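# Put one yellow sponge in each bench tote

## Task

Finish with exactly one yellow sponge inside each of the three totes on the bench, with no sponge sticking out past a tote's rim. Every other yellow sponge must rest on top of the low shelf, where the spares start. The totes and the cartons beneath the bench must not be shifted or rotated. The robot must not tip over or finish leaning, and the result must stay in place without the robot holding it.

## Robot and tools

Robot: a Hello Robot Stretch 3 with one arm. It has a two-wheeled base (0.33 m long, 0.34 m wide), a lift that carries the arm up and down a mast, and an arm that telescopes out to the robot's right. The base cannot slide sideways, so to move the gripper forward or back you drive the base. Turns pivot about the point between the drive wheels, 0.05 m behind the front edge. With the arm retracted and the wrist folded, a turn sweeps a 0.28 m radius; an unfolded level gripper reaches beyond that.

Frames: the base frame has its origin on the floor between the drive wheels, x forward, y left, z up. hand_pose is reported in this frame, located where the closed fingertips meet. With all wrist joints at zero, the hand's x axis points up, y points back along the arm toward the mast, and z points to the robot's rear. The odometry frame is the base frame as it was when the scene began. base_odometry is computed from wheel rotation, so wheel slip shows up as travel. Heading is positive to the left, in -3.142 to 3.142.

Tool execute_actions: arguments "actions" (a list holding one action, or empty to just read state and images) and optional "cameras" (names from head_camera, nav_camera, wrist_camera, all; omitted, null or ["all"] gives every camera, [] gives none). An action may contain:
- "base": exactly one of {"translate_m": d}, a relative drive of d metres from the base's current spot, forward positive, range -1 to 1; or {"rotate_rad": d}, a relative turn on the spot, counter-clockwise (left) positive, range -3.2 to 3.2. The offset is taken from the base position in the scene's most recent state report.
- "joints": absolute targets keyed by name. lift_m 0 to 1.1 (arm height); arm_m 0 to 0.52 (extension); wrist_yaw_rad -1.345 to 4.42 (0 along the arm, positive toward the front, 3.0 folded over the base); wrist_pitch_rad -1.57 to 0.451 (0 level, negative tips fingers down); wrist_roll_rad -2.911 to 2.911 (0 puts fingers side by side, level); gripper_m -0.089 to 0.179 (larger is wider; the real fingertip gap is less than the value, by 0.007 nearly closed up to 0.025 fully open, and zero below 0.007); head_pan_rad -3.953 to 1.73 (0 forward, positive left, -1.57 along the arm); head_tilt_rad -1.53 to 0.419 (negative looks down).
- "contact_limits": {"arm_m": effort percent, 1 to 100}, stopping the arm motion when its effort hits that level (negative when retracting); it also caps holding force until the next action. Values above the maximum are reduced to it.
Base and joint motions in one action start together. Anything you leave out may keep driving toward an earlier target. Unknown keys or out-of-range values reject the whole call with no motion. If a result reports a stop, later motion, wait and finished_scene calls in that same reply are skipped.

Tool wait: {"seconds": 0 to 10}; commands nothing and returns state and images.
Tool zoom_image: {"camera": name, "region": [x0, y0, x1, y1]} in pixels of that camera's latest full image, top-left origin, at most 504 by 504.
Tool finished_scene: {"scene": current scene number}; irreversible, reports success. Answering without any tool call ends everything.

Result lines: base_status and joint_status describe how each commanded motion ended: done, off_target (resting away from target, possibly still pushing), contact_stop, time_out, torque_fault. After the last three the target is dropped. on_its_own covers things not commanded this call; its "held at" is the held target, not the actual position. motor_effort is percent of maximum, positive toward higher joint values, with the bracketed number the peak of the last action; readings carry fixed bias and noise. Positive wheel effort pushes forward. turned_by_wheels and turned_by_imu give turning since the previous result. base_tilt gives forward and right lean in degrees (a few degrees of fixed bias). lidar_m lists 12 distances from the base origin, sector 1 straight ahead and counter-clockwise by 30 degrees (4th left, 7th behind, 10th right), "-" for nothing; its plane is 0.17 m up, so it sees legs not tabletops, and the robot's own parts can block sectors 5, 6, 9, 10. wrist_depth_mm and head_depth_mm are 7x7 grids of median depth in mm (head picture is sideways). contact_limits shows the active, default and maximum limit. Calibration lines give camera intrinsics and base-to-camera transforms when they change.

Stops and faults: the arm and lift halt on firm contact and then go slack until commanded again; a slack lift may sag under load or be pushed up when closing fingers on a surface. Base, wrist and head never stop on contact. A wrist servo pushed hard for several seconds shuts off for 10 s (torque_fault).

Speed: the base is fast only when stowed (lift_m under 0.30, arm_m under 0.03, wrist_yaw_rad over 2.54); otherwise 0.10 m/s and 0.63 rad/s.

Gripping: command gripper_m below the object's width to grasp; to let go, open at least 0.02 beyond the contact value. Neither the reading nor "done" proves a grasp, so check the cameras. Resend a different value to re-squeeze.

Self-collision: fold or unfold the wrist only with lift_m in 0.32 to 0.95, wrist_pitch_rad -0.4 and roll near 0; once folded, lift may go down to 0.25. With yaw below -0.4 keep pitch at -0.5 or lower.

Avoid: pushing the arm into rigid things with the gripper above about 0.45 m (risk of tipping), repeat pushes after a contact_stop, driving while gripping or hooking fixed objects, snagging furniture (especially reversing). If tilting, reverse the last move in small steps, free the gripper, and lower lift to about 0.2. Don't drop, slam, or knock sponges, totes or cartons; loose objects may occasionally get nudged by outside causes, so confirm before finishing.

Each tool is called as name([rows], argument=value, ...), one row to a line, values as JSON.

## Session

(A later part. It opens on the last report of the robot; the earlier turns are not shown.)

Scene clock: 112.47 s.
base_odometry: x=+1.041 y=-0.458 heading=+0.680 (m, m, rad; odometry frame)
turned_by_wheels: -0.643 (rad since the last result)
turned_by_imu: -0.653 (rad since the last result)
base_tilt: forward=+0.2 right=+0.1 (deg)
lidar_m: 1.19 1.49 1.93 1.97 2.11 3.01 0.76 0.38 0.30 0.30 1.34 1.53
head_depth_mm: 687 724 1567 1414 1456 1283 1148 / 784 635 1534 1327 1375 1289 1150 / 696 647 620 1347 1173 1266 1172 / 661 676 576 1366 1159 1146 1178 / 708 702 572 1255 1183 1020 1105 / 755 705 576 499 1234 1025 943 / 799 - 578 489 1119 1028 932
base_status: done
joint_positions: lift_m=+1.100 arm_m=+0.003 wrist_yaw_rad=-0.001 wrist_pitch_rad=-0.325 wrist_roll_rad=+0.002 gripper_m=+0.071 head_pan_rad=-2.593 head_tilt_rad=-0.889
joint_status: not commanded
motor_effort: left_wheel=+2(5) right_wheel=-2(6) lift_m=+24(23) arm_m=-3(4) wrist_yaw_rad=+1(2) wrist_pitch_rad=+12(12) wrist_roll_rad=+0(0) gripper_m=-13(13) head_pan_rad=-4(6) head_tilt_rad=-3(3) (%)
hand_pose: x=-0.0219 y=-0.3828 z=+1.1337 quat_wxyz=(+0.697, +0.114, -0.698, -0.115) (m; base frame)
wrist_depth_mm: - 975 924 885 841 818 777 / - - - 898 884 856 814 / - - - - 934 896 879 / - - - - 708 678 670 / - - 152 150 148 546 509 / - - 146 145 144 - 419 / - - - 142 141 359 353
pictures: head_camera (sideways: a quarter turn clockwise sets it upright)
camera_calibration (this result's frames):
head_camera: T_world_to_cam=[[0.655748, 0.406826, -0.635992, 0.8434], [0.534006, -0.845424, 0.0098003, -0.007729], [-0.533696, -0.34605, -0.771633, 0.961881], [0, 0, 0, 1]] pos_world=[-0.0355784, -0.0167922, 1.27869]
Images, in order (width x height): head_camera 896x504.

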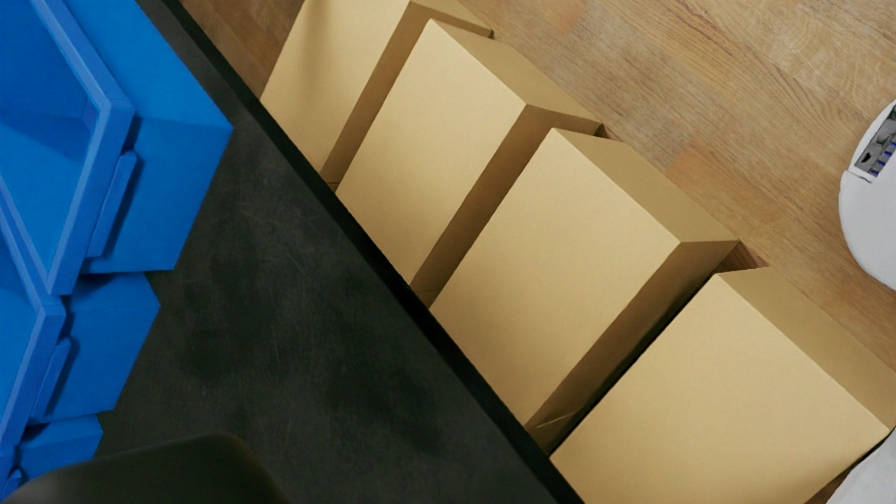

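Gap is 0.30; reverse 0.4 angled, straighten, then 0.25.

execute_actions([
  {"base":{"translate_m":-0.4},"joints":{"head_pan_rad":-1.5,"head_tilt_rad":-0.45}},
], cameras=[])

execute_actions([
  {"base":{"rotate_rad":-0.15}},
], cameras=[])

execute_actions([
  {"base":{"translate_m":-0.245},"joints":{"arm_m":0.3}},
], cameras=["wrist_camera","head_camera"])

Scene clock: 120.23 s.
base_odometry: x=+0.730 y=-0.710 heading=+0.680 (m, m, rad; odometry frame)
turned_by_wheels: +0.000 (rad since the last result)
turned_by_imu: -0.001 (rad since the last result)
base_tilt: forward=+0.4 right=+0.0 (deg)
lidar_m: 1.58 1.84 2.63 1.99 2.17 2.63 0.61 0.30 0.24 0.24 0.28 0.41
head_depth_mm: 946 - - - - - - / 965 - - - - - - / 999 1065 - 359 - 518 425 / 1019 1096 1184 976 639 518 425 / 1044 1123 1203 926 665 519 426 / 1069 1148 1235 926 666 521 425 / 1091 1183 1276 926 668 521 426
base_status: done
joint_positions: lift_m=+1.100 arm_m=+0.003 wrist_yaw_rad=-0.001 wrist_pitch_rad=-0.325 wrist_roll_rad=+0.002 gripper_m=+0.071 head_pan_rad=-1.507 head_tilt_rad=-0.458
joint_status: all done
motor_effort: left_wheel=+3(5) right_wheel=-2(5) lift_m=+24(24) arm_m=-4(3) wrist_yaw_rad=+1(2) wrist_pitch_rad=+12(12) wrist_roll_rad=+0(0) gripper_m=-12(13) head_pan_rad=+4(61) head_tilt_rad=+4(19) (%)
hand_pose: x=-0.0219 y=-0.3828 z=+1.1337 quat_wxyz=(+0.697, +0.114, -0.698, -0.115) (m; base frame)
wrist_depth_mm: 945 921 863 809 784 759 723 / - 996 928 884 813 805 770 / - - - 939 887 846 808 / - - 748 733 702 448 427 / - 574 152 149 147 424 414 / 477 460 146 145 143 - 354 / 386 376 353 142 141 341 231
pictures: none
No camera images: the call's "cameras" was empty. Leave "cameras" out to get every camera's image.

Scene clock: 121.93 s.
base_odometry: x=+0.730 y=-0.710 heading=+0.530 (m, m, rad; odometry frame)
turned_by_wheels: -0.150 (rad since the last result)
turned_by_imu: -0.152 (rad since the last result)
base_tilt: forward=+0.5 right=-0.2 (deg)
lidar_m: 1.68 1.58 2.23 1.99 2.06 2.64 0.94 0.38 0.25 0.24 0.25 0.34
head_depth_mm: 956 - - - - - - / 969 - - - - - - / 980 1051 - 359 - 519 424 / 997 1065 1152 978 640 520 425 / 998 1071 1158 921 667 519 426 / 1010 1086 1174 927 667 521 426 / 1017 1095 1187 926 668 521 427
base_status: done
joint_positions: lift_m=+1.100 arm_m=+0.003 wrist_yaw_rad=-0.001 wrist_pitch_rad=-0.325 wrist_roll_rad=+0.002 gripper_m=+0.071 head_pan_rad=-1.507 head_tilt_rad=-0.458
joint_status: not commanded
motor_effort: left_wheel=+2(7) right_wheel=-2(7) lift_m=+23(24) arm_m=-3(4) wrist_yaw_rad=+1(1) wrist_pitch_rad=+12(12) wrist_roll_rad=+0(0) gripper_m=-12(12) head_pan_rad=+2(4) head_tilt_rad=+3(4) (%)
hand_pose: x=-0.0219 y=-0.3828 z=+1.1337 quat_wxyz=(+0.697, +0.114, -0.698, -0.115) (m; base frame)
wrist_depth_mm: 830 820 814 798 808 814 787 / 887 891 891 876 871 864 853 / 972 974 915 903 894 636 895 / - 795 727 748 480 449 445 / - 579 153 150 148 463 453 / 464 458 146 145 143 - 277 / 386 376 349 143 141 256 260
pictures: none
No camera images: the call's "cameras" was empty. Leave "cameras" out to get every camera's image.

Scene clock: 125.37 s.
base_odometry: x=+0.518 y=-0.834 heading=+0.530 (m, m, rad; odometry frame)
turned_by_wheels: +0.000 (rad since the last result)
turned_by_imu: +0.000 (rad since the last result)
base_tilt: forward=+0.3 right=+0.1 (deg)
lidar_m: 1.82 2.05 2.71 1.99 2.05 2.40 2.30 0.34 0.25 0.24 0.25 0.34
head_depth_mm: 946 - 1132 669 475 488 322 / 966 - - 677 479 492 325 / 980 1056 861 684 483 498 309 / 992 1063 1126 689 483 499 329 / 1000 1075 1156 695 488 502 333 / 1007 1086 1169 929 618 399 336 / 1020 1095 1182 929 669 520 396
base_status: done
joint_positions: lift_m=+1.100 arm_m=+0.300 wrist_yaw_rad=-0.001 wrist_pitch_rad=-0.325 wrist_roll_rad=+0.002 gripper_m=+0.071 head_pan_rad=-1.507 head_tilt_rad=-0.458
joint_status: all done
motor_effort: left_wheel=+2(3) right_wheel=-2(5) lift_m=+24(24) arm_m=+5(8) wrist_yaw_rad=+1(1) wrist_pitch_rad=+12(12) wrist_roll_rad=+0(0) gripper_m=-12(13) head_pan_rad=+4(4) head_tilt_rad=+4(3) (%)
hand_pose: x=-0.0219 y=-0.6798 z=+1.1338 quat_wxyz=(+0.697, +0.114, -0.698, -0.115) (m; base frame)
wrist_depth_mm: 571 555 556 555 539 550 541 / 577 600 590 591 583 582 575 / 663 638 641 628 620 631 621 / 683 693 679 673 646 662 650 / 582 582 152 150 148 556 510 / 450 461 146 145 143 - 415 / 383 358 220 142 141 241 349
pictures: head_camera (sideways: a quarter turn clockwise sets it upright), wrist_camera
camera_calibration (this result's frames):
head_camera: T_world_to_cam=[[-0.0329843, 0.434084, -0.900268, 1.1921], [0.996685, 0.0813125, 0.00268971, -0.0012977], [0.0743706, -0.897195, -0.435327, 0.520682], [0, 0, 0, 1]] pos_world=[0.00189044, -0.0502107, 1.29988]
wrist_camera: T_world_to_cam=[[-0.99821, -0.00802152, -0.0592686, 0.0525094], [0.0501509, 0.427691, -0.902533, 1.3551], [0.0325883, -0.903889, -0.426523, 0.0330211], [0, 0, 0, 1]] pos_world=[-0.0166203, -0.549296, 1.24022]
Images, in order (width x height): head_camera 896x504, wrist_camera 644x364.

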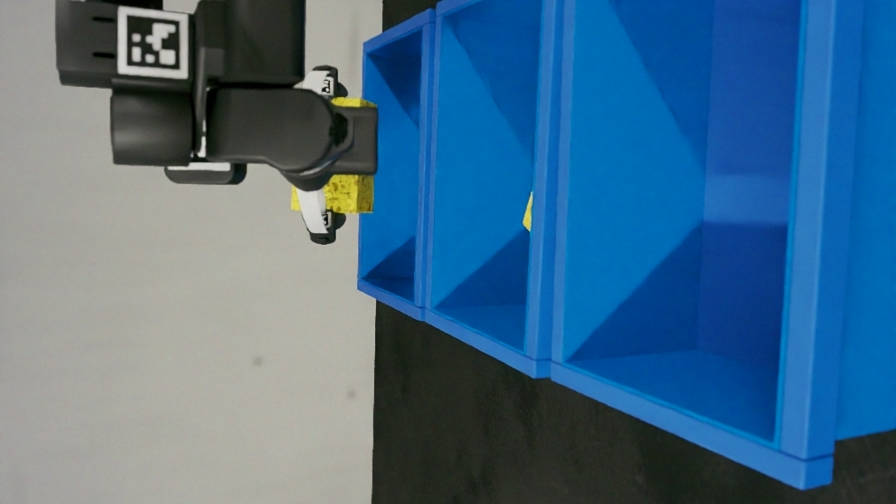

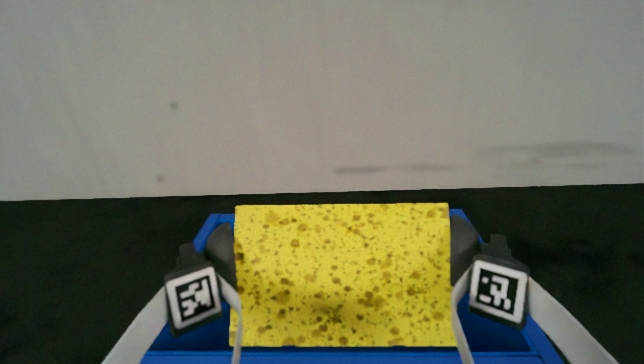

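execute_actions([
  {"joints":{"arm_m":0.52}},
], cameras=[])

execute_actions([
  {"joints":{"wrist_pitch_rad":-0.95}},
], cameras=["wrist_camera"])

execute_actions([
  {"joints":{"lift_m":1.045}},
], cameras=["wrist_camera","head_camera"])

Scene clock: 130.53 s.
base_odometry: x=+0.518 y=-0.834 heading=+0.530 (m, m, rad; odometry frame)
turned_by_wheels: +0.000 (rad since the last result)
turned_by_imu: +0.001 (rad since the last result)
base_tilt: forward=+0.4 right=+0.3 (deg)
lidar_m: 1.82 2.04 2.71 1.98 2.05 2.40 2.30 0.34 0.25 0.24 0.25 0.34
head_depth_mm: 958 1045 1107 669 473 488 321 / 962 - 1122 677 479 493 324 / 979 1058 1133 683 481 497 310 / 991 1064 1135 688 482 499 328 / 997 1076 1157 696 488 502 333 / 1005 1084 1175 924 618 399 335 / 1020 1087 1184 927 666 522 395
base_status: not commanded
joint_positions: lift_m=+1.100 arm_m=+0.520 wrist_yaw_rad=-0.001 wrist_pitch_rad=-0.325 wrist_roll_rad=+0.002 gripper_m=+0.071 head_pan_rad=-1.507 head_tilt_rad=-0.458
joint_status: all done
motor_effort: left_wheel=+2(2) right_wheel=-2(2) lift_m=+24(24) arm_m=+5(6) wrist_yaw_rad=+1(2) wrist_pitch_rad=+12(12) wrist_roll_rad=+0(0) gripper_m=-11(13) head_pan_rad=+4(5) head_tilt_rad=+3(3) (%)
hand_pose: x=-0.0219 y=-0.8998 z=+1.1338 quat_wxyz=(+0.697, +0.114, -0.698, -0.115) (m; base frame)
wrist_depth_mm: 361 359 362 358 354 346 346 / 388 385 380 381 376 381 378 / 421 412 407 405 408 405 402 / 447 442 449 434 435 440 429 / 490 483 152 150 148 463 462 / 452 459 145 145 143 - 416 / 380 382 351 142 141 355 352
pictures: none
No camera images: the call's "cameras" was empty. Leave "cameras" out to get every camera's image.

Scene clock: 132.53 s.
base_odometry: x=+0.518 y=-0.834 heading=+0.530 (m, m, rad; odometry frame)
turned_by_wheels: +0.000 (rad since the last result)
turned_by_imu: +0.000 (rad since the last result)
base_tilt: forward=+0.3 right=-0.1 (deg)
lidar_m: 1.82 2.05 2.70 1.99 2.05 2.39 2.30 0.34 0.25 0.24 0.25 0.34
head_depth_mm: 953 1041 1106 671 474 486 322 / 963 - 1109 674 479 494 324 / 977 1051 1127 682 483 498 309 / 992 1067 1136 688 482 500 329 / 1000 1078 1157 694 488 501 333 / 1005 1081 1173 926 618 399 335 / 1015 1094 1185 926 668 521 395
base_status: not commanded
joint_positions: lift_m=+1.100 arm_m=+0.520 wrist_yaw_rad=-0.001 wrist_pitch_rad=-0.955 wrist_roll_rad=+0.002 gripper_m=+0.071 head_pan_rad=-1.507 head_tilt_rad=-0.458
joint_status: all done
motor_effort: left_wheel=+2(2) right_wheel=-2(2) lift_m=+23(24) arm_m=+4(4) wrist_yaw_rad=+1(2) wrist_pitch_rad=+3(11) wrist_roll_rad=+0(0) gripper_m=-12(12) head_pan_rad=+5(4) head_tilt_rad=+3(4) (%)
hand_pose: x=-0.0218 y=-0.7929 z=+1.0153 quat_wxyz=(+0.627, +0.324, -0.629, -0.326) (m; base frame)
wrist_depth_mm: 409 410 393 392 384 373 373 / 370 369 357 354 347 340 336 / 321 191 191 191 190 189 174 / 172 222 237 223 221 225 158 / 167 227 150 149 146 227 159 / 166 212 153 152 150 - 158 / 165 212 230 226 224 226 148
pictures: wrist_camera
camera_calibration (this result's frames):
wrist_camera: T_world_to_cam=[[-0.99815, 0.0292041, -0.0533213, 0.068126], [0.0511507, 0.877446, -0.476941, 1.22113], [0.0328579, -0.478786, -0.877316, 0.675012], [0, 0, 0, 1]] pos_world=[-0.0166414, -0.750282, 1.17824]
Images, in order (width x height): wrist_camera 644x364.

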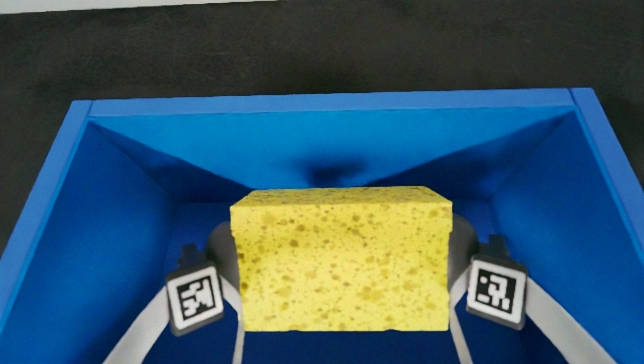

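Scene clock: 133.87 s.
base_odometry: x=+0.518 y=-0.834 heading=+0.530 (m, m, rad; odometry frame)
turned_by_wheels: +0.000 (rad since the last result)
turned_by_imu: +0.000 (rad since the last result)
base_tilt: forward=+0.3 right=+0.2 (deg)
lidar_m: 1.82 2.04 2.71 1.99 2.06 2.39 2.30 0.34 0.25 0.24 0.25 0.34
head_depth_mm: 966 1017 1117 669 474 488 323 / 974 1018 1121 675 480 492 325 / 983 1045 1131 681 483 498 310 / 991 1067 1137 689 483 500 328 / 999 1074 1160 694 488 502 333 / 1006 1083 1172 924 618 399 336 / 1018 1096 1192 925 669 522 395
base_status: not commanded
joint_positions: lift_m=+1.045 arm_m=+0.520 wrist_yaw_rad=-0.001 wrist_pitch_rad=-0.951 wrist_roll_rad=+0.002 gripper_m=+0.071 head_pan_rad=-1.507 head_tilt_rad=-0.458
joint_status: all done
motor_effort: left_wheel=+1(2) right_wheel=-2(2) lift_m=+12(18) arm_m=+4(4) wrist_yaw_rad=+1(1) wrist_pitch_rad=+1(3) wrist_roll_rad=+0(0) gripper_m=-13(12) head_pan_rad=+4(4) head_tilt_rad=+3(3) (%)
hand_pose: x=-0.0218 y=-0.7938 z=+0.9615 quat_wxyz=(+0.628, +0.323, -0.629, -0.325) (m; base frame)
wrist_depth_mm: 141 138 138 136 134 132 131 / 153 154 152 152 152 152 146 / 167 190 189 189 188 189 157 / 167 221 232 219 221 219 157 / 167 215 148 147 146 209 159 / 166 199 152 150 149 - 159 / 166 189 184 181 179 180 148
pictures: head_camera (sideways: a quarter turn clockwise sets it upright), wrist_camera
camera_calibration (this result's frames):
head_camera: T_world_to_cam=[[-0.0329773, 0.433942, -0.900337, 1.19219], [0.996685, 0.0813175, 0.00268693, -0.00129408], [0.0743791, -0.897263, -0.435185, 0.520497], [0, 0, 0, 1]] pos_world=[0.00189069, -0.050211, 1.29989]
wrist_camera: T_world_to_cam=[[-0.99815, 0.0290049, -0.0534323, 0.0652292], [0.0511585, 0.875562, -0.48039, 1.19806], [0.0328497, -0.482235, -0.875426, 0.622835], [0, 0, 0, 1]] pos_world=[-0.0166426, -0.750518, 1.12427]
Images, in order (width x height): head_camera 896x504, wrist_camera 644x364.

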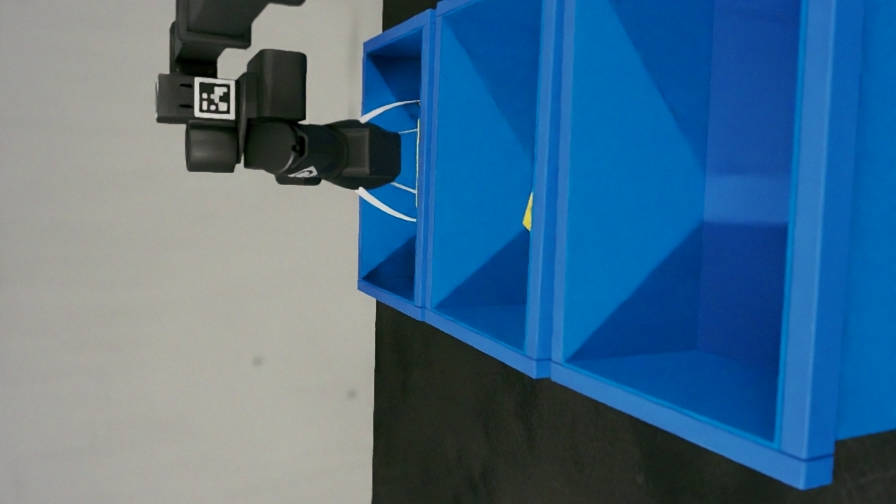

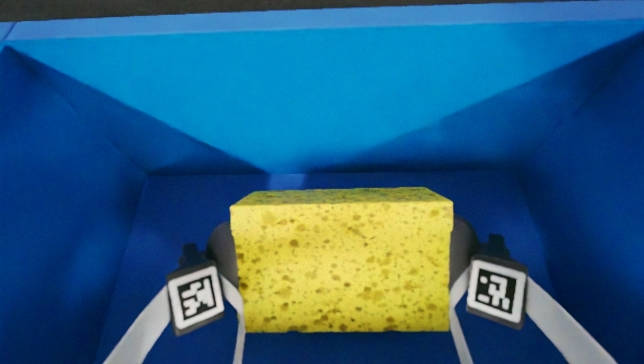

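execute_actions([
  {"joints":{"gripper_m":0.15}},
], cameras=[])

execute_actions([
  {"joints":{"lift_m":1.1}},
], cameras=["wrist_camera"])

execute_actions([
  {"joints":{"wrist_pitch_rad":-0.5,"arm_m":0.46}},
], cameras=[])

execute_actions([
  {"base":{"rotate_rad":0.148},"joints":{"arm_m":0.3}},
], cameras=[])

execute_actions([
  {"base":{"translate_m":0.5},"joints":{"arm_m":0.0}},
], cameras=[])

execute_actions([
  {"base":{"rotate_rad":0.692}},
], cameras=[])

execute_actions([
  {"base":{"translate_m":0.4}},
], cameras=[])

execute_actions([
  {"base":{"translate_m":0.964},"joints":{"lift_m":0.86,"wrist_pitch_rad":-1.2,"gripper_m":0.17}},
], cameras=[])

execute_actions([
  {"base":{"rotate_rad":0.71},"joints":{"arm_m":0.3,"wrist_yaw_rad":-0.55}},
], cameras=["wrist_camera"])

Scene clock: 143.47 s.
base_odometry: x=+0.518 y=-0.834 heading=+0.530 (m, m, rad; odometry frame)
turned_by_wheels: +0.000 (rad since the last result)
turned_by_imu: +0.001 (rad since the last result)
base_tilt: forward=+0.2 right=+0.2 (deg)
lidar_m: 1.82 2.04 2.71 1.99 2.05 2.39 2.30 0.34 0.25 0.24 0.25 0.34
head_depth_mm: 965 1015 1116 669 474 488 322 / 974 1019 1127 676 478 492 324 / 983 1041 1128 683 482 497 309 / 992 1059 1138 688 482 500 328 / 1001 1073 1159 695 488 501 332 / 1006 1084 1171 926 618 399 335 / 1019 1093 1184 931 669 521 396
base_status: not commanded
joint_positions: lift_m=+1.045 arm_m=+0.520 wrist_yaw_rad=-0.001 wrist_pitch_rad=-0.954 wrist_roll_rad=+0.002 gripper_m=+0.150 head_pan_rad=-1.507 head_tilt_rad=-0.458
joint_status: all done
motor_effort: left_wheel=+1(1) right_wheel=-2(2) lift_m=+14(14) arm_m=+4(4) wrist_yaw_rad=+1(1) wrist_pitch_rad=+2(2) wrist_roll_rad=+0(0) gripper_m=+0(84) head_pan_rad=+4(4) head_tilt_rad=+3(3) (%)
hand_pose: x=-0.0218 y=-0.7932 z=+0.9610 quat_wxyz=(+0.627, +0.324, -0.629, -0.326) (m; base frame)
wrist_depth_mm: 139 138 136 134 133 132 130 / 154 153 154 154 153 153 146 / 167 192 190 190 188 190 157 / 167 222 225 179 181 219 157 / 166 215 212 165 166 208 157 / 166 198 196 173 188 191 144 / 162 186 186 184 182 179 167
pictures: none
No camera images: the call's "cameras" was empty. Leave "cameras" out to get every camera's image.

Scene clock: 144.80 s.
base_odometry: x=+0.518 y=-0.834 heading=+0.530 (m, m, rad; odometry frame)
turned_by_wheels: +0.000 (rad since the last result)
turned_by_imu: +0.000 (rad since the last result)
base_tilt: forward=+0.3 right=-0.1 (deg)
lidar_m: 1.83 2.04 2.70 1.98 2.05 2.40 2.30 0.34 0.25 0.24 0.25 0.34
head_depth_mm: 955 1043 1108 669 475 488 322 / 963 - 1109 677 479 493 324 / 983 1048 1128 684 482 497 309 / 992 1068 1135 686 483 498 328 / 999 1072 1152 695 488 501 332 / 1007 1082 1170 927 617 399 335 / 1017 1094 1184 929 668 521 396
base_status: not commanded
joint_positions: lift_m=+1.100 arm_m=+0.520 wrist_yaw_rad=-0.001 wrist_pitch_rad=-0.955 wrist_roll_rad=+0.002 gripper_m=+0.150 head_pan_rad=-1.507 head_tilt_rad=-0.458
joint_status: all done
motor_effort: left_wheel=+2(1) right_wheel=-2(2) lift_m=+24(24) arm_m=+4(4) wrist_yaw_rad=+3(2) wrist_pitch_rad=+3(2) wrist_roll_rad=+0(0) gripper_m=+0(0) head_pan_rad=+5(4) head_tilt_rad=+4(4) (%)
hand_pose: x=-0.0218 y=-0.7930 z=+1.0153 quat_wxyz=(+0.627, +0.324, -0.629, -0.326) (m; base frame)
wrist_depth_mm: 414 406 402 395 385 381 369 / 367 360 359 351 348 340 334 / 322 190 191 191 190 189 175 / 171 225 251 250 247 227 158 / 167 215 274 220 255 257 158 / 166 200 251 210 238 241 143 / 161 232 236 234 230 225 167
pictures: wrist_camera
camera_calibration (this result's frames):
wrist_camera: T_world_to_cam=[[-0.99815, 0.0291935, -0.0533273, 0.0681235], [0.0511513, 0.877344, -0.477128, 1.22127], [0.0328573, -0.478974, -0.877214, 0.674713], [0, 0, 0, 1]] pos_world=[-0.0166414, -0.750295, 1.1782]
Images, in order (width x height): wrist_camera 644x364.

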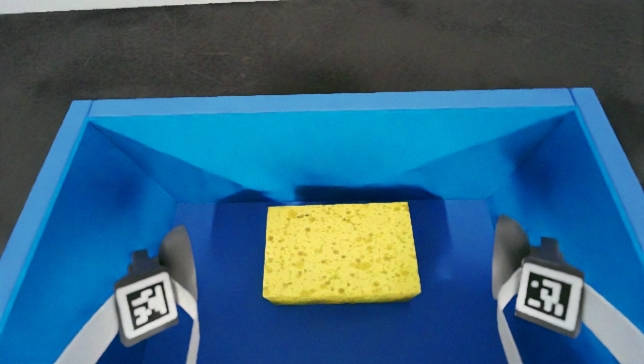

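Scene clock: 146.40 s.
base_odometry: x=+0.518 y=-0.834 heading=+0.530 (m, m, rad; odometry frame)
turned_by_wheels: +0.000 (rad since the last result)
turned_by_imu: +0.000 (rad since the last result)
base_tilt: forward=+0.4 right=-0.1 (deg)
lidar_m: 1.82 2.04 2.70 1.99 2.05 2.40 2.30 0.34 0.25 0.24 0.25 0.34
head_depth_mm: 955 1027 1110 670 474 488 322 / 962 - 1109 677 478 493 324 / 981 1050 1133 683 482 499 310 / 991 1063 1130 688 482 499 328 / 999 1073 1159 692 488 500 332 / 1011 1087 1174 924 617 399 335 / 1017 1098 1183 926 668 521 395
base_status: not commanded
joint_positions: lift_m=+1.100 arm_m=+0.460 wrist_yaw_rad=-0.001 wrist_pitch_rad=-0.522 wrist_roll_rad=+0.002 gripper_m=+0.150 head_pan_rad=-1.507 head_tilt_rad=-0.458
joint_status: all done
motor_effort: left_wheel=+2(1) right_wheel=-2(2) lift_m=+24(24) arm_m=-4(8) wrist_yaw_rad=+2(2) wrist_pitch_rad=+11(11) wrist_roll_rad=+0(0) gripper_m=+1(0) head_pan_rad=+4(5) head_tilt_rad=+3(4) (%)
hand_pose: x=-0.0219 y=-0.8153 z=+1.0897 quat_wxyz=(+0.682, +0.182, -0.684, -0.184) (m; base frame)
wrist_depth_mm: 417 424 420 421 415 412 412 / 467 462 463 465 458 462 463 / 523 520 528 519 511 507 508 / 526 506 499 494 479 471 464 / 430 425 417 248 243 398 386 / 366 348 266 260 258 259 339 / 319 238 301 256 288 272 179
pictures: none
No camera images: the call's "cameras" was empty. Leave "cameras" out to get every camera's image.

Scene clock: 148.83 s.
base_odometry: x=+0.518 y=-0.834 heading=+0.678 (m, m, rad; odometry frame)
turned_by_wheels: +0.148 (rad since the last result)
turned_by_imu: +0.151 (rad since the last result)
base_tilt: forward=+0.4 right=+0.2 (deg)
lidar_m: 1.82 2.04 2.01 1.99 2.16 2.40 0.61 0.30 0.25 0.24 0.26 0.45
head_depth_mm: 938 - 1099 659 462 479 311 / 971 - - 671 475 488 321 / 994 1069 1144 683 484 498 328 / 1018 1096 1174 919 489 498 334 / 1042 1123 1192 925 665 391 346 / 1069 1148 1231 925 667 520 415 / 1095 1176 1270 927 667 522 426
base_status: done
joint_positions: lift_m=+1.100 arm_m=+0.300 wrist_yaw_rad=-0.001 wrist_pitch_rad=-0.521 wrist_roll_rad=+0.002 gripper_m=+0.150 head_pan_rad=-1.507 head_tilt_rad=-0.458
joint_status: all done
motor_effort: left_wheel=-2(7) right_wheel=+1(8) lift_m=+24(24) arm_m=-4(6) wrist_yaw_rad=+2(2) wrist_pitch_rad=+10(11) wrist_roll_rad=+0(0) gripper_m=+0(0) head_pan_rad=+4(4) head_tilt_rad=+3(3) (%)
hand_pose: x=-0.0218 y=-0.6555 z=+1.0899 quat_wxyz=(+0.683, +0.182, -0.684, -0.183) (m; base frame)
wrist_depth_mm: 659 637 603 572 552 521 503 / 743 700 671 645 602 594 563 / 718 667 610 599 609 590 580 / 526 505 509 398 385 366 324 / 429 432 422 309 359 349 301 / 366 372 348 220 215 213 227 / 323 301 296 223 202 189 180
pictures: none
No camera images: the call's "cameras" was empty. Leave "cameras" out to get every camera's image.

Scene clock: 154.97 s.
base_odometry: x=+0.908 y=-0.520 heading=+0.678 (m, m, rad; odometry frame)
turned_by_wheels: +0.000 (rad since the last result)
turned_by_imu: +0.002 (rad since the last result)
base_tilt: forward=+0.6 right=+0.0 (deg)
lidar_m: 1.32 1.59 2.53 1.93 2.09 2.86 0.79 0.39 0.32 0.32 0.34 1.68
head_depth_mm: 1008 - - - - - - / 1029 - - - - - - / 1061 1137 1204 829 721 503 420 / 1083 1165 1258 923 693 519 436 / 1109 1197 1296 1408 654 519 448 / 1139 1224 1325 1447 1563 520 461 / 1163 1252 1367 1500 1654 1736 1328
base_status: done
joint_positions: lift_m=+1.100 arm_m=+0.003 wrist_yaw_rad=-0.001 wrist_pitch_rad=-0.521 wrist_roll_rad=+0.002 gripper_m=+0.150 head_pan_rad=-1.507 head_tilt_rad=-0.458
joint_status: all done
joint sent to its limit — the command would take arm_m past its lower limit, so that joint was sent only as far as its limit.
motor_effort: left_wheel=-3(5) right_wheel=+2(6) lift_m=+24(24) arm_m=-4(1) wrist_yaw_rad=+0(2) wrist_pitch_rad=+10(10) wrist_roll_rad=+0(0) gripper_m=+0(0) head_pan_rad=+5(5) head_tilt_rad=+3(3) (%)
hand_pose: x=-0.0218 y=-0.3579 z=+1.0899 quat_wxyz=(+0.683, +0.182, -0.684, -0.183) (m; base frame)
wrist_depth_mm: - - 954 918 875 832 789 / - - - 851 839 792 590 / - - - 620 609 597 544 / - - 520 506 491 475 469 / - - 418 408 404 408 391 / - - 352 352 344 338 339 / - 306 309 307 303 296 288
pictures: none
No camera images: the call's "cameras" was empty. Leave "cameras" out to get every camera's image.

Scene clock: 157.00 s.
base_odometry: x=+0.908 y=-0.520 heading=+1.370 (m, m, rad; odometry frame)
turned_by_wheels: +0.692 (rad since the last result)
turned_by_imu: +0.704 (rad since the last result)
base_tilt: forward=+0.3 right=+0.1 (deg)
lidar_m: 1.59 2.54 1.93 2.29 2.80 0.63 0.37 0.32 0.32 0.40 1.66 1.32
head_depth_mm: 1313 - - - - - - / 1445 - - - - - - / 1612 1720 1856 2056 2121 1693 1395 / 1750 1873 2042 2207 2312 1749 1430 / 1675 1782 1917 2065 2117 1752 1428 / 1568 1664 1771 1913 2033 1753 1429 / 1485 1565 1672 1786 1904 1761 1429
base_status: done
joint_positions: lift_m=+1.100 arm_m=+0.003 wrist_yaw_rad=-0.001 wrist_pitch_rad=-0.521 wrist_roll_rad=+0.002 gripper_m=+0.150 head_pan_rad=-1.507 head_tilt_rad=-0.458
joint_status: not commanded
motor_effort: left_wheel=-3(7) right_wheel=+2(5) lift_m=+24(24) arm_m=-3(4) wrist_yaw_rad=+2(2) wrist_pitch_rad=+10(10) wrist_roll_rad=+0(0) gripper_m=+0(0) head_pan_rad=+4(5) head_tilt_rad=+3(3) (%)
hand_pose: x=-0.0218 y=-0.3579 z=+1.0899 quat_wxyz=(+0.683, +0.182, -0.684, -0.183) (m; base frame)
wrist_depth_mm: - - - - - 931 768 / - - - - - - 840 / - - - - - - 640 / - - - - - - 468 / - - - - - - 393 / - - - - - 333 340 / - - - - 308 295 287
pictures: none
No camera images: the call's "cameras" was empty. Leave "cameras" out to get every camera's image.

Scene clock: 162.13 s.
base_odometry: x=+0.987 y=-0.128 heading=+1.370 (m, m, rad; odometry frame)
turned_by_wheels: +0.000 (rad since the last result)
turned_by_imu: +0.002 (rad since the last result)
base_tilt: forward=+0.4 right=+0.1 (deg)
lidar_m: 1.20 2.20 1.70 1.94 3.32 1.12 0.69 0.62 1.55 1.57 1.11 1.01
head_depth_mm: 1645 - - - - - - / 1701 - - - - - - / 1583 1715 1818 2040 2160 1689 1386 / 1483 1593 1702 1860 1991 1743 1432 / 1389 1485 1589 1724 1860 1753 1429 / 1308 1389 1484 1598 1721 1748 1426 / 1248 1312 1389 1499 1610 1670 1435
base_status: done
joint_positions: lift_m=+1.100 arm_m=+0.003 wrist_yaw_rad=-0.001 wrist_pitch_rad=-0.521 wrist_roll_rad=+0.002 gripper_m=+0.150 head_pan_rad=-1.507 head_tilt_rad=-0.458
joint_status: not commanded
motor_effort: left_wheel=-3(3) right_wheel=+1(5) lift_m=+23(24) arm_m=-4(3) wrist_yaw_rad=+2(2) wrist_pitch_rad=+10(10) wrist_roll_rad=+0(0) gripper_m=+0(0) head_pan_rad=+4(4) head_tilt_rad=+4(4) (%)
hand_pose: x=-0.0218 y=-0.3579 z=+1.0899 quat_wxyz=(+0.683, +0.182, -0.684, -0.183) (m; base frame)
wrist_depth_mm: 880 - - - - - - / 915 - - - - - - / - - - - - - - / - - - - - - - / - - - - - - - / 989 - - - - - - / 888 - - - - - -
pictures: none
No camera images: the call's "cameras" was empty. Leave "cameras" out to get every camera's image.

Scene clock: 173.07 s.
base_odometry: x=+1.180 y=+0.816 heading=+1.370 (m, m, rad; odometry frame)
turned_by_wheels: +0.000 (rad since the last result)
turned_by_imu: +0.005 (rad since the last result)
base_tilt: forward=+0.4 right=+0.2 (deg)
lidar_m: 0.64 1.49 1.50 1.46 2.00 2.43 1.52 1.53 0.74 0.77 0.35 0.76
head_depth_mm: 972 1053 1153 1268 1457 921 962 / 900 974 1057 1166 1283 921 819 / 836 900 976 1067 1135 926 758 / 781 838 903 973 1062 927 758 / 733 783 837 902 976 928 760 / 689 735 782 839 902 928 758 / 653 691 734 785 843 890 760
base_status: done
joint_positions: lift_m=+0.860 arm_m=+0.003 wrist_yaw_rad=-0.001 wrist_pitch_rad=-1.200 wrist_roll_rad=+0.002 gripper_m=+0.170 head_pan_rad=-1.507 head_tilt_rad=-0.458
joint_status: all done
motor_effort: left_wheel=-3(4) right_wheel=+2(6) lift_m=+14(22) arm_m=-4(3) wrist_yaw_rad=+1(1) wrist_pitch_rad=+0(9) wrist_roll_rad=+0(0) gripper_m=+1(77) head_pan_rad=+4(5) head_tilt_rad=+3(3) (%)
hand_pose: x=-0.0217 y=-0.2181 z=+0.7515 quat_wxyz=(+0.583, +0.398, -0.584, -0.400) (m; base frame)
wrist_depth_mm: 374 366 363 645 666 - - / 346 351 350 619 972 - 965 / 342 334 606 849 965 945 966 / 324 388 609 944 934 937 892 / 321 582 838 912 905 901 864 / 560 - 882 888 864 874 843 / 541 847 838 855 - 835 829
pictures: none
No camera images: the call's "cameras" was empty. Leave "cameras" out to get every camera's image.

Scene clock: 176.47 s.
base_odometry: x=+1.180 y=+0.816 heading=+2.080 (m, m, rad; odometry frame)
turned_by_wheels: +0.710 (rad since the last result)
turned_by_imu: +0.722 (rad since the last result)
base_tilt: forward=+0.3 right=+0.1 (deg)
lidar_m: 1.49 1.54 1.45 3.74 1.92 1.52 2.25 0.74 0.79 0.36 0.78 0.64
head_depth_mm: 612 657 708 758 - 897 754 / 618 662 712 769 - - 756 / 621 666 719 782 847 - 709 / 628 672 724 786 857 913 758 / 631 678 731 793 869 916 759 / 635 683 735 800 878 928 728 / 639 687 744 810 884 939 760
base_status: done
joint_positions: lift_m=+0.860 arm_m=+0.300 wrist_yaw_rad=-0.548 wrist_pitch_rad=-1.201 wrist_roll_rad=+0.002 gripper_m=+0.170 head_pan_rad=-1.507 head_tilt_rad=-0.458
joint_status: all done
motor_effort: left_wheel=-2(9) right_wheel=+1(5) lift_m=+15(14) arm_m=+5(7) wrist_yaw_rad=-4(4) wrist_pitch_rad=+0(0) wrist_roll_rad=+0(0) gripper_m=+0(0) head_pan_rad=+4(5) head_tilt_rad=+3(3) (%)
hand_pose: x=-0.0581 y=-0.5044 z=+0.7514 quat_wxyz=(+0.453, +0.226, -0.670, -0.543) (m; base frame)
wrist_depth_mm: 239 275 333 357 348 344 346 / 275 320 346 337 337 338 328 / 322 338 330 326 329 322 315 / 332 322 322 313 310 306 308 / 314 311 302 259 302 297 295 / 298 - 293 253 291 286 838 / 287 283 282 283 281 280 817
pictures: wrist_camera
camera_calibration (this result's frames):
wrist_camera: T_world_to_cam=[[-0.83121, 0.554138, -0.044956, 0.277555], [0.546482, 0.799499, -0.249319, 0.662412], [-0.102215, -0.231804, -0.967377, 0.767198], [0, 0, 0, 1]] pos_world=[-0.0528706, -0.505562, 0.9198]
Images, in order (width x height): wrist_camera 644x364.

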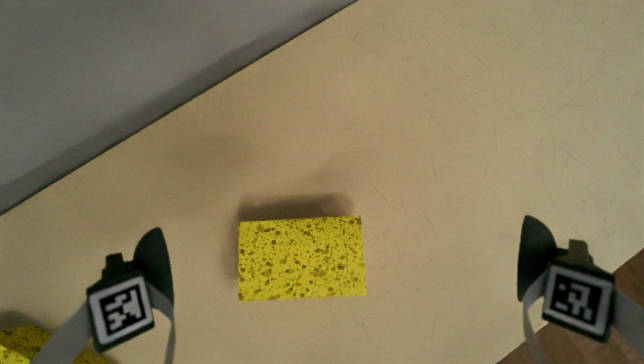

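execute_actions([
  {"base":{"translate_m":0.022},"joints":{"arm_m":0.322,"lift_m":0.8,"gripper_m":0.155}},
], cameras=["wrist_camera"])

execute_actions([
  {"joints":{"lift_m":0.75}},
], cameras=["wrist_camera"])

Scene clock: 182.30 s.
base_odometry: x=+1.169 y=+0.836 heading=+2.079 (m, m, rad; odometry frame)
turned_by_wheels: +0.000 (rad since the last result)
turned_by_imu: +0.001 (rad since the last result)
base_tilt: forward=+0.3 right=-0.2 (deg)
lidar_m: 1.47 1.52 1.44 3.72 1.99 1.54 2.28 0.76 0.79 0.36 0.75 0.62
head_depth_mm: 612 656 706 765 810 879 776 / 618 661 712 772 - - 701 / 623 666 720 780 838 - 707 / 625 672 724 786 861 909 759 / 629 677 730 792 868 918 728 / 634 683 737 801 877 929 731 / 638 689 744 810 888 938 758
base_status: done
joint_positions: lift_m=+0.800 arm_m=+0.322 wrist_yaw_rad=-0.548 wrist_pitch_rad=-1.201 wrist_roll_rad=+0.002 gripper_m=+0.155 head_pan_rad=-1.507 head_tilt_rad=-0.458
joint_status: all done
motor_effort: left_wheel=-3(6) right_wheel=+2(5) lift_m=+14(16) arm_m=+5(9) wrist_yaw_rad=-3(3) wrist_pitch_rad=+1(1) wrist_roll_rad=+0(0) gripper_m=+1(64) head_pan_rad=+4(3) head_tilt_rad=+4(3) (%)
hand_pose: x=-0.0581 y=-0.5264 z=+0.6914 quat_wxyz=(+0.453, +0.226, -0.670, -0.543) (m; base frame)
wrist_depth_mm: 220 251 294 286 282 280 276 / 250 286 278 276 270 271 266 / 284 270 267 266 258 257 257 / 263 262 258 255 250 248 248 / 252 249 247 201 237 240 239 / 241 - 237 194 195 234 230 / 233 230 230 225 224 224 221
pictures: wrist_camera
camera_calibration (this result's frames):
wrist_camera: T_world_to_cam=[[-0.831209, 0.554139, -0.0449553, 0.287053], [0.546484, 0.799502, -0.249301, 0.665034], [-0.102206, -0.231789, -0.967382, 0.704069], [0, 0, 0, 1]] pos_world=[-0.0528699, -0.527568, 0.859802]
Images, in order (width x height): wrist_camera 644x364.

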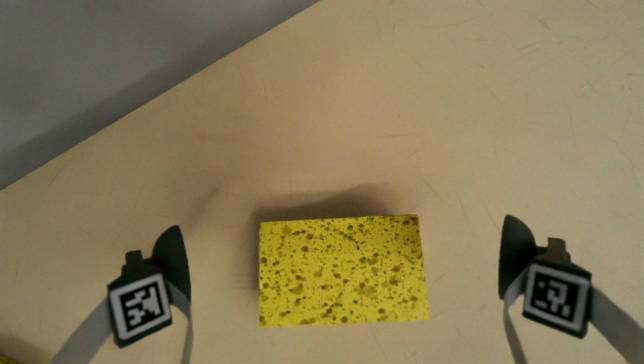

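Scene clock: 183.60 s.
base_odometry: x=+1.169 y=+0.836 heading=+2.079 (m, m, rad; odometry frame)
turned_by_wheels: +0.000 (rad since the last result)
turned_by_imu: +0.000 (rad since the last result)
base_tilt: forward=+0.2 right=+0.1 (deg)
lidar_m: 1.47 1.53 1.44 3.72 1.99 1.54 2.28 0.76 0.79 0.36 0.75 0.62
head_depth_mm: 613 654 707 768 825 - 755 / 616 661 712 771 828 - 691 / 620 667 718 778 849 910 701 / 627 670 722 784 860 904 758 / 630 678 732 796 869 915 727 / 636 682 739 800 876 927 731 / 640 687 745 808 889 938 761
base_status: not commanded
joint_positions: lift_m=+0.750 arm_m=+0.322 wrist_yaw_rad=-0.548 wrist_pitch_rad=-1.201 wrist_roll_rad=+0.002 gripper_m=+0.155 head_pan_rad=-1.507 head_tilt_rad=-0.458
joint_status: all done
motor_effort: left_wheel=-2(2) right_wheel=+2(2) lift_m=+15(15) arm_m=+4(5) wrist_yaw_rad=-3(3) wrist_pitch_rad=+0(0) wrist_roll_rad=+0(0) gripper_m=-1(0) head_pan_rad=+5(4) head_tilt_rad=+3(4) (%)
hand_pose: x=-0.0581 y=-0.5264 z=+0.6414 quat_wxyz=(+0.453, +0.226, -0.670, -0.543) (m; base frame)
wrist_depth_mm: 219 247 230 228 227 224 221 / 244 223 221 219 217 216 212 / 216 214 213 211 209 208 204 / 209 208 204 204 201 197 196 / 202 199 196 151 150 193 189 / 195 - 188 146 146 186 184 / 188 184 182 143 142 178 177
pictures: wrist_camera
camera_calibration (this result's frames):
wrist_camera: T_world_to_cam=[[-0.831209, 0.554139, -0.0449554, 0.284805], [0.546484, 0.799502, -0.249301, 0.652569], [-0.102206, -0.231789, -0.967382, 0.655699], [0, 0, 0, 1]] pos_world=[-0.0528699, -0.527568, 0.809801]
Images, in order (width x height): wrist_camera 644x364.

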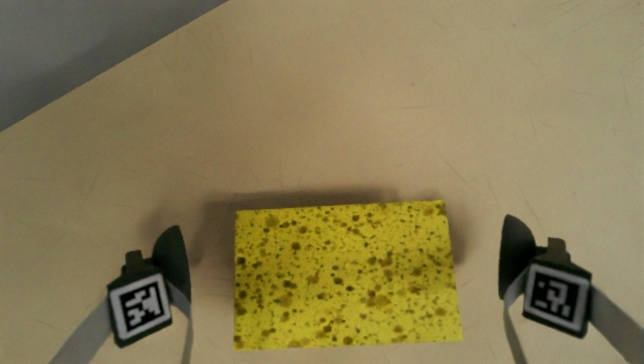

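execute_actions([
  {"joints":{"gripper_m":0.07}},
], cameras=[])

execute_actions([
  {"joints":{"lift_m":0.84}},
], cameras=[])

execute_actions([
  {"base":{"rotate_rad":-1.005},"joints":{"arm_m":0.0,"lift_m":1.0,"wrist_yaw_rad":0}},
], cameras=[])

execute_actions([
  {"base":{"translate_m":-0.9},"joints":{"lift_m":1.1,"wrist_pitch_rad":-0.3}},
], cameras=[])

execute_actions([
  {"base":{"translate_m":-0.743}},
], cameras=[])

execute_actions([
  {"base":{"rotate_rad":-0.545},"joints":{"arm_m":0.1}},
], cameras=["wrist_camera","head_camera"])

Scene clock: 189.63 s.
base_odometry: x=+1.169 y=+0.836 heading=+2.079 (m, m, rad; odometry frame)
turned_by_wheels: +0.000 (rad since the last result)
turned_by_imu: +0.000 (rad since the last result)
base_tilt: forward=+0.3 right=+0.0 (deg)
lidar_m: 1.47 1.52 1.44 3.73 1.99 1.54 2.28 0.76 0.79 0.36 0.75 0.62
head_depth_mm: 612 656 708 766 827 - 757 / 617 661 712 772 830 - 688 / 621 669 718 778 849 907 704 / 626 672 724 786 861 907 756 / 631 677 728 796 868 917 730 / 636 683 738 800 876 925 731 / 641 688 745 808 889 935 760
base_status: not commanded
joint_positions: lift_m=+0.750 arm_m=+0.322 wrist_yaw_rad=-0.548 wrist_pitch_rad=-1.201 wrist_roll_rad=+0.002 gripper_m=+0.071 head_pan_rad=-1.507 head_tilt_rad=-0.458
joint_status: all done
motor_effort: left_wheel=-3(3) right_wheel=+2(2) lift_m=+14(14) arm_m=+4(5) wrist_yaw_rad=-4(2) wrist_pitch_rad=+1(0) wrist_roll_rad=+0(0) gripper_m=-13(88) head_pan_rad=+5(4) head_tilt_rad=+3(4) (%)
hand_pose: x=-0.0581 y=-0.5264 z=+0.6414 quat_wxyz=(+0.453, +0.226, -0.670, -0.543) (m; base frame)
wrist_depth_mm: 219 246 232 227 227 225 222 / 244 224 222 221 219 215 213 / 217 214 212 209 209 207 204 / 208 206 205 202 200 198 198 / 200 200 151 149 148 193 191 / 195 194 146 145 144 - 184 / 187 185 182 142 141 179 177
pictures: none
No camera images: the call's "cameras" was empty. Leave "cameras" out to get every camera's image.

Scene clock: 191.30 s.
base_odometry: x=+1.169 y=+0.836 heading=+2.079 (m, m, rad; odometry frame)
turned_by_wheels: +0.000 (rad since the last result)
turned_by_imu: +0.000 (rad since the last result)
base_tilt: forward=+0.4 right=+0.0 (deg)
lidar_m: 1.47 1.51 1.44 3.75 1.99 1.55 2.28 0.76 0.78 0.36 0.75 0.62
head_depth_mm: 613 656 707 766 - 905 737 / 618 661 713 770 - - 659 / 621 666 717 776 841 - 716 / 625 672 724 786 860 908 756 / 629 677 734 793 868 920 727 / 635 684 737 801 878 926 731 / 640 690 744 810 886 937 760
base_status: not commanded
joint_positions: lift_m=+0.840 arm_m=+0.322 wrist_yaw_rad=-0.548 wrist_pitch_rad=-1.201 wrist_roll_rad=+0.002 gripper_m=+0.071 head_pan_rad=-1.507 head_tilt_rad=-0.458
joint_status: all done
motor_effort: left_wheel=-3(2) right_wheel=+1(2) lift_m=+24(26) arm_m=+4(4) wrist_yaw_rad=-3(2) wrist_pitch_rad=+0(1) wrist_roll_rad=+0(0) gripper_m=-12(13) head_pan_rad=+5(3) head_tilt_rad=+3(4) (%)
hand_pose: x=-0.0581 y=-0.5264 z=+0.7308 quat_wxyz=(+0.453, +0.226, -0.670, -0.543) (m; base frame)
wrist_depth_mm: 219 251 303 332 329 320 321 / 251 294 327 321 314 312 305 / 293 324 309 308 304 301 297 / 324 300 294 293 292 288 288 / 293 286 153 149 147 278 274 / 282 281 146 145 143 - 265 / 274 267 262 141 142 257 753
pictures: none
No camera images: the call's "cameras" was empty. Leave "cameras" out to get every camera's image.

Scene clock: 194.87 s.
base_odometry: x=+1.169 y=+0.836 heading=+1.075 (m, m, rad; odometry frame)
turned_by_wheels: -1.005 (rad since the last result)
turned_by_imu: -1.022 (rad since the last result)
base_tilt: forward=+0.4 right=+0.2 (deg)
lidar_m: 0.72 0.62 1.47 1.54 1.48 3.73 1.88 1.54 2.28 0.76 0.78 0.36
head_depth_mm: 1632 1815 2071 2374 2228 - - / 1378 1513 1661 1889 2038 - - / 1199 1296 1401 1551 1725 955 - / 1052 1130 1216 1310 1441 926 974 / 950 1009 1076 1152 1210 926 760 / 857 903 958 1019 1078 932 759 / 780 822 868 916 973 929 761
base_status: done
joint_positions: lift_m=+1.000 arm_m=+0.003 wrist_yaw_rad=-0.002 wrist_pitch_rad=-1.202 wrist_roll_rad=+0.002 gripper_m=+0.071 head_pan_rad=-1.507 head_tilt_rad=-0.457
joint_status: all done
joint sent to its limit — the command would take arm_m past its lower limit, so that joint was sent only as far as its limit.
motor_effort: left_wheel=+2(6) right_wheel=-3(5) lift_m=+24(25) arm_m=-4(6) wrist_yaw_rad=+2(5) wrist_pitch_rad=+1(1) wrist_roll_rad=+0(0) gripper_m=-13(12) head_pan_rad=+4(4) head_tilt_rad=+3(3) (%)
hand_pose: x=-0.0217 y=-0.2177 z=+0.8907 quat_wxyz=(+0.582, +0.399, -0.584, -0.401) (m; base frame)
wrist_depth_mm: 534 533 521 810 - - - / 512 513 515 939 - - - / 494 488 741 - - - - / 469 464 724 - - - - / 444 461 153 150 148 - - / 444 695 146 145 143 - 967 / 432 687 971 141 140 927 962
pictures: none
No camera images: the call's "cameras" was empty. Leave "cameras" out to get every camera's image.

Scene clock: 204.93 s.
base_odometry: x=+0.741 y=+0.044 heading=+1.075 (m, m, rad; odometry frame)
turned_by_wheels: +0.000 (rad since the last result)
turned_by_imu: -0.002 (rad since the last result)
base_tilt: forward=+0.5 right=+0.0 (deg)
lidar_m: 1.19 2.00 1.40 1.40 1.94 2.93 1.23 0.91 0.89 1.89 1.57 1.15
head_depth_mm: 1627 - - - - - - / 1720 - - - - - - / 1841 1972 - 359 - 1746 1430 / 1972 2115 2282 2415 2154 1745 1427 / 1972 2089 2257 2386 2236 1736 1427 / 1771 1879 1986 2122 2171 1742 1430 / 1608 1699 1792 1901 2000 1744 1427
base_status: done
joint_positions: lift_m=+1.100 arm_m=+0.003 wrist_yaw_rad=-0.002 wrist_pitch_rad=-0.325 wrist_roll_rad=+0.002 gripper_m=+0.071 head_pan_rad=-1.507 head_tilt_rad=-0.457
joint_status: all done
motor_effort: left_wheel=+2(3) right_wheel=-2(5) lift_m=+24(24) arm_m=-3(3) wrist_yaw_rad=+1(1) wrist_pitch_rad=+12(12) wrist_roll_rad=+0(0) gripper_m=-12(11) head_pan_rad=+5(5) head_tilt_rad=+3(3) (%)
hand_pose: x=-0.0219 y=-0.3828 z=+1.1337 quat_wxyz=(+0.697, +0.114, -0.698, -0.115) (m; base frame)
wrist_depth_mm: - - - - - - - / - - - - - - - / - - - - - - 973 / - - - - - - 664 / - - 153 150 148 - 610 / - - 145 145 144 - - / - - - 141 141 - -
pictures: none
No camera images: the call's "cameras" was empty. Leave "cameras" out to get every camera's image.

Scene clock: 213.30 s.
base_odometry: x=+0.387 y=-0.609 heading=+1.075 (m, m, rad; odometry frame)
turned_by_wheels: +0.000 (rad since the last result)
turned_by_imu: -0.002 (rad since the last result)
base_tilt: forward=+0.4 right=+0.0 (deg)
lidar_m: 1.92 2.42 1.73 1.79 2.69 2.33 0.70 0.52 0.50 0.52 0.73 1.77
head_depth_mm: 1262 - - - - - - / 1346 - - - - - - / 1431 1529 - 359 - 1386 1157 / 1528 1644 1755 977 774 1426 1127 / 1638 1779 1940 926 2000 1743 1133 / 1781 1928 2109 930 976 1081 1177 / 1928 2092 2301 2489 2148 1749 1442
base_status: done
joint_positions: lift_m=+1.100 arm_m=+0.003 wrist_yaw_rad=-0.002 wrist_pitch_rad=-0.325 wrist_roll_rad=+0.002 gripper_m=+0.071 head_pan_rad=-1.507 head_tilt_rad=-0.457
joint_status: not commanded
motor_effort: left_wheel=+2(3) right_wheel=-2(6) lift_m=+24(24) arm_m=-3(4) wrist_yaw_rad=+1(1) wrist_pitch_rad=+12(12) wrist_roll_rad=+0(0) gripper_m=-14(12) head_pan_rad=+4(5) head_tilt_rad=+3(3) (%)
hand_pose: x=-0.0219 y=-0.3828 z=+1.1337 quat_wxyz=(+0.697, +0.114, -0.698, -0.115) (m; base frame)
wrist_depth_mm: - - - - - 952 847 / - - - - - - 893 / - - - - - 852 687 / - - 757 711 705 472 439 / - - 152 150 148 452 411 / - - 145 145 143 - 276 / - - 842 142 141 342 285
pictures: none
No camera images: the call's "cameras" was empty. Leave "cameras" out to get every camera's image.

Scene clock: 215.27 s.
base_odometry: x=+0.387 y=-0.609 heading=+0.530 (m, m, rad; odometry frame)
turned_by_wheels: -0.545 (rad since the last result)
turned_by_imu: -0.554 (rad since the last result)
base_tilt: forward=+0.3 right=+0.2 (deg)
lidar_m: 1.78 1.92 2.43 1.73 1.78 2.71 2.32 0.71 0.52 0.50 0.52 0.71
head_depth_mm: 1185 - - - 569 1257 1130 / 1195 - - - 577 1260 1130 / 1212 1289 1106 457 578 1264 1265 / 1224 1313 1118 718 579 1294 1130 / 1236 1329 1391 724 594 1302 1133 / 1240 1343 1396 926 668 1344 1187 / 1260 1354 1403 929 669 1304 1138
base_status: done
joint_positions: lift_m=+1.100 arm_m=+0.100 wrist_yaw_rad=-0.002 wrist_pitch_rad=-0.325 wrist_roll_rad=+0.002 gripper_m=+0.071 head_pan_rad=-1.507 head_tilt_rad=-0.457
joint_status: all done
motor_effort: left_wheel=+2(8) right_wheel=-2(5) lift_m=+24(24) arm_m=+5(3) wrist_yaw_rad=+1(2) wrist_pitch_rad=+12(12) wrist_roll_rad=+0(0) gripper_m=-13(12) head_pan_rad=+4(4) head_tilt_rad=+3(3) (%)
hand_pose: x=-0.0219 y=-0.4798 z=+1.1338 quat_wxyz=(+0.697, +0.114, -0.698, -0.115) (m; base frame)
wrist_depth_mm: 958 951 955 956 927 961 968 / - - - - - - - / - - - 777 946 993 - / 827 773 628 601 525 691 680 / 583 572 152 149 149 548 517 / 460 455 146 145 144 - 417 / 382 362 240 142 141 253 354
pictures: head_camera (sideways: a quarter turn clockwise sets it upright), wrist_camera
camera_calibration (this result's frames):
head_camera: T_world_to_cam=[[-0.033072, 0.433754, -0.900424, 1.1923], [0.996665, 0.0815622, 0.0026834, -0.00128936], [0.0746045, -0.897332, -0.435004, 0.520261], [0, 0, 0, 1]] pos_world=[0.00190302, -0.0502124, 1.2999]
wrist_camera: T_world_to_cam=[[-0.99821, -0.0079632, -0.0592692, 0.0541286], [0.0501784, 0.427633, -0.902559, 1.26958], [0.0325327, -0.903917, -0.426468, 0.213727], [0, 0, 0, 1]] pos_world=[-0.0166268, -0.349292, 1.24023]
Images, in order (width x height): head_camera 896x504, wrist_camera 644x364.

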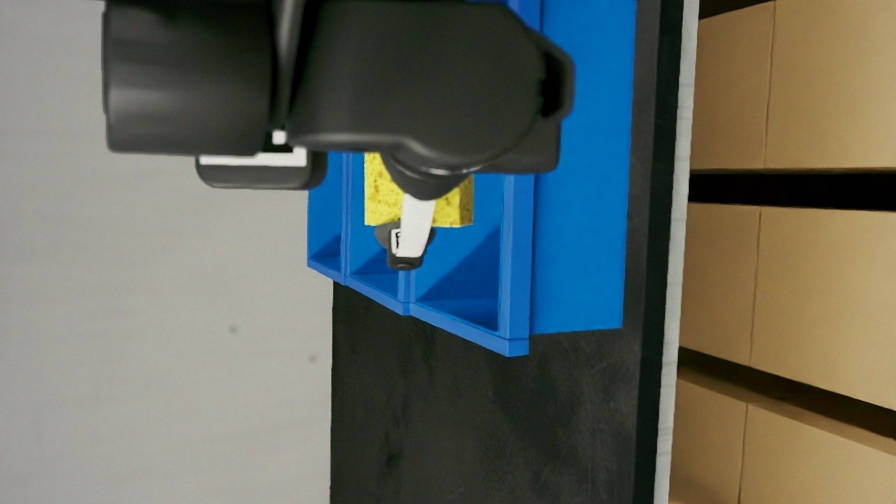

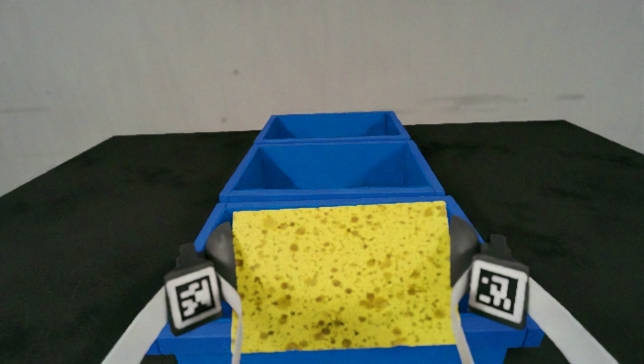

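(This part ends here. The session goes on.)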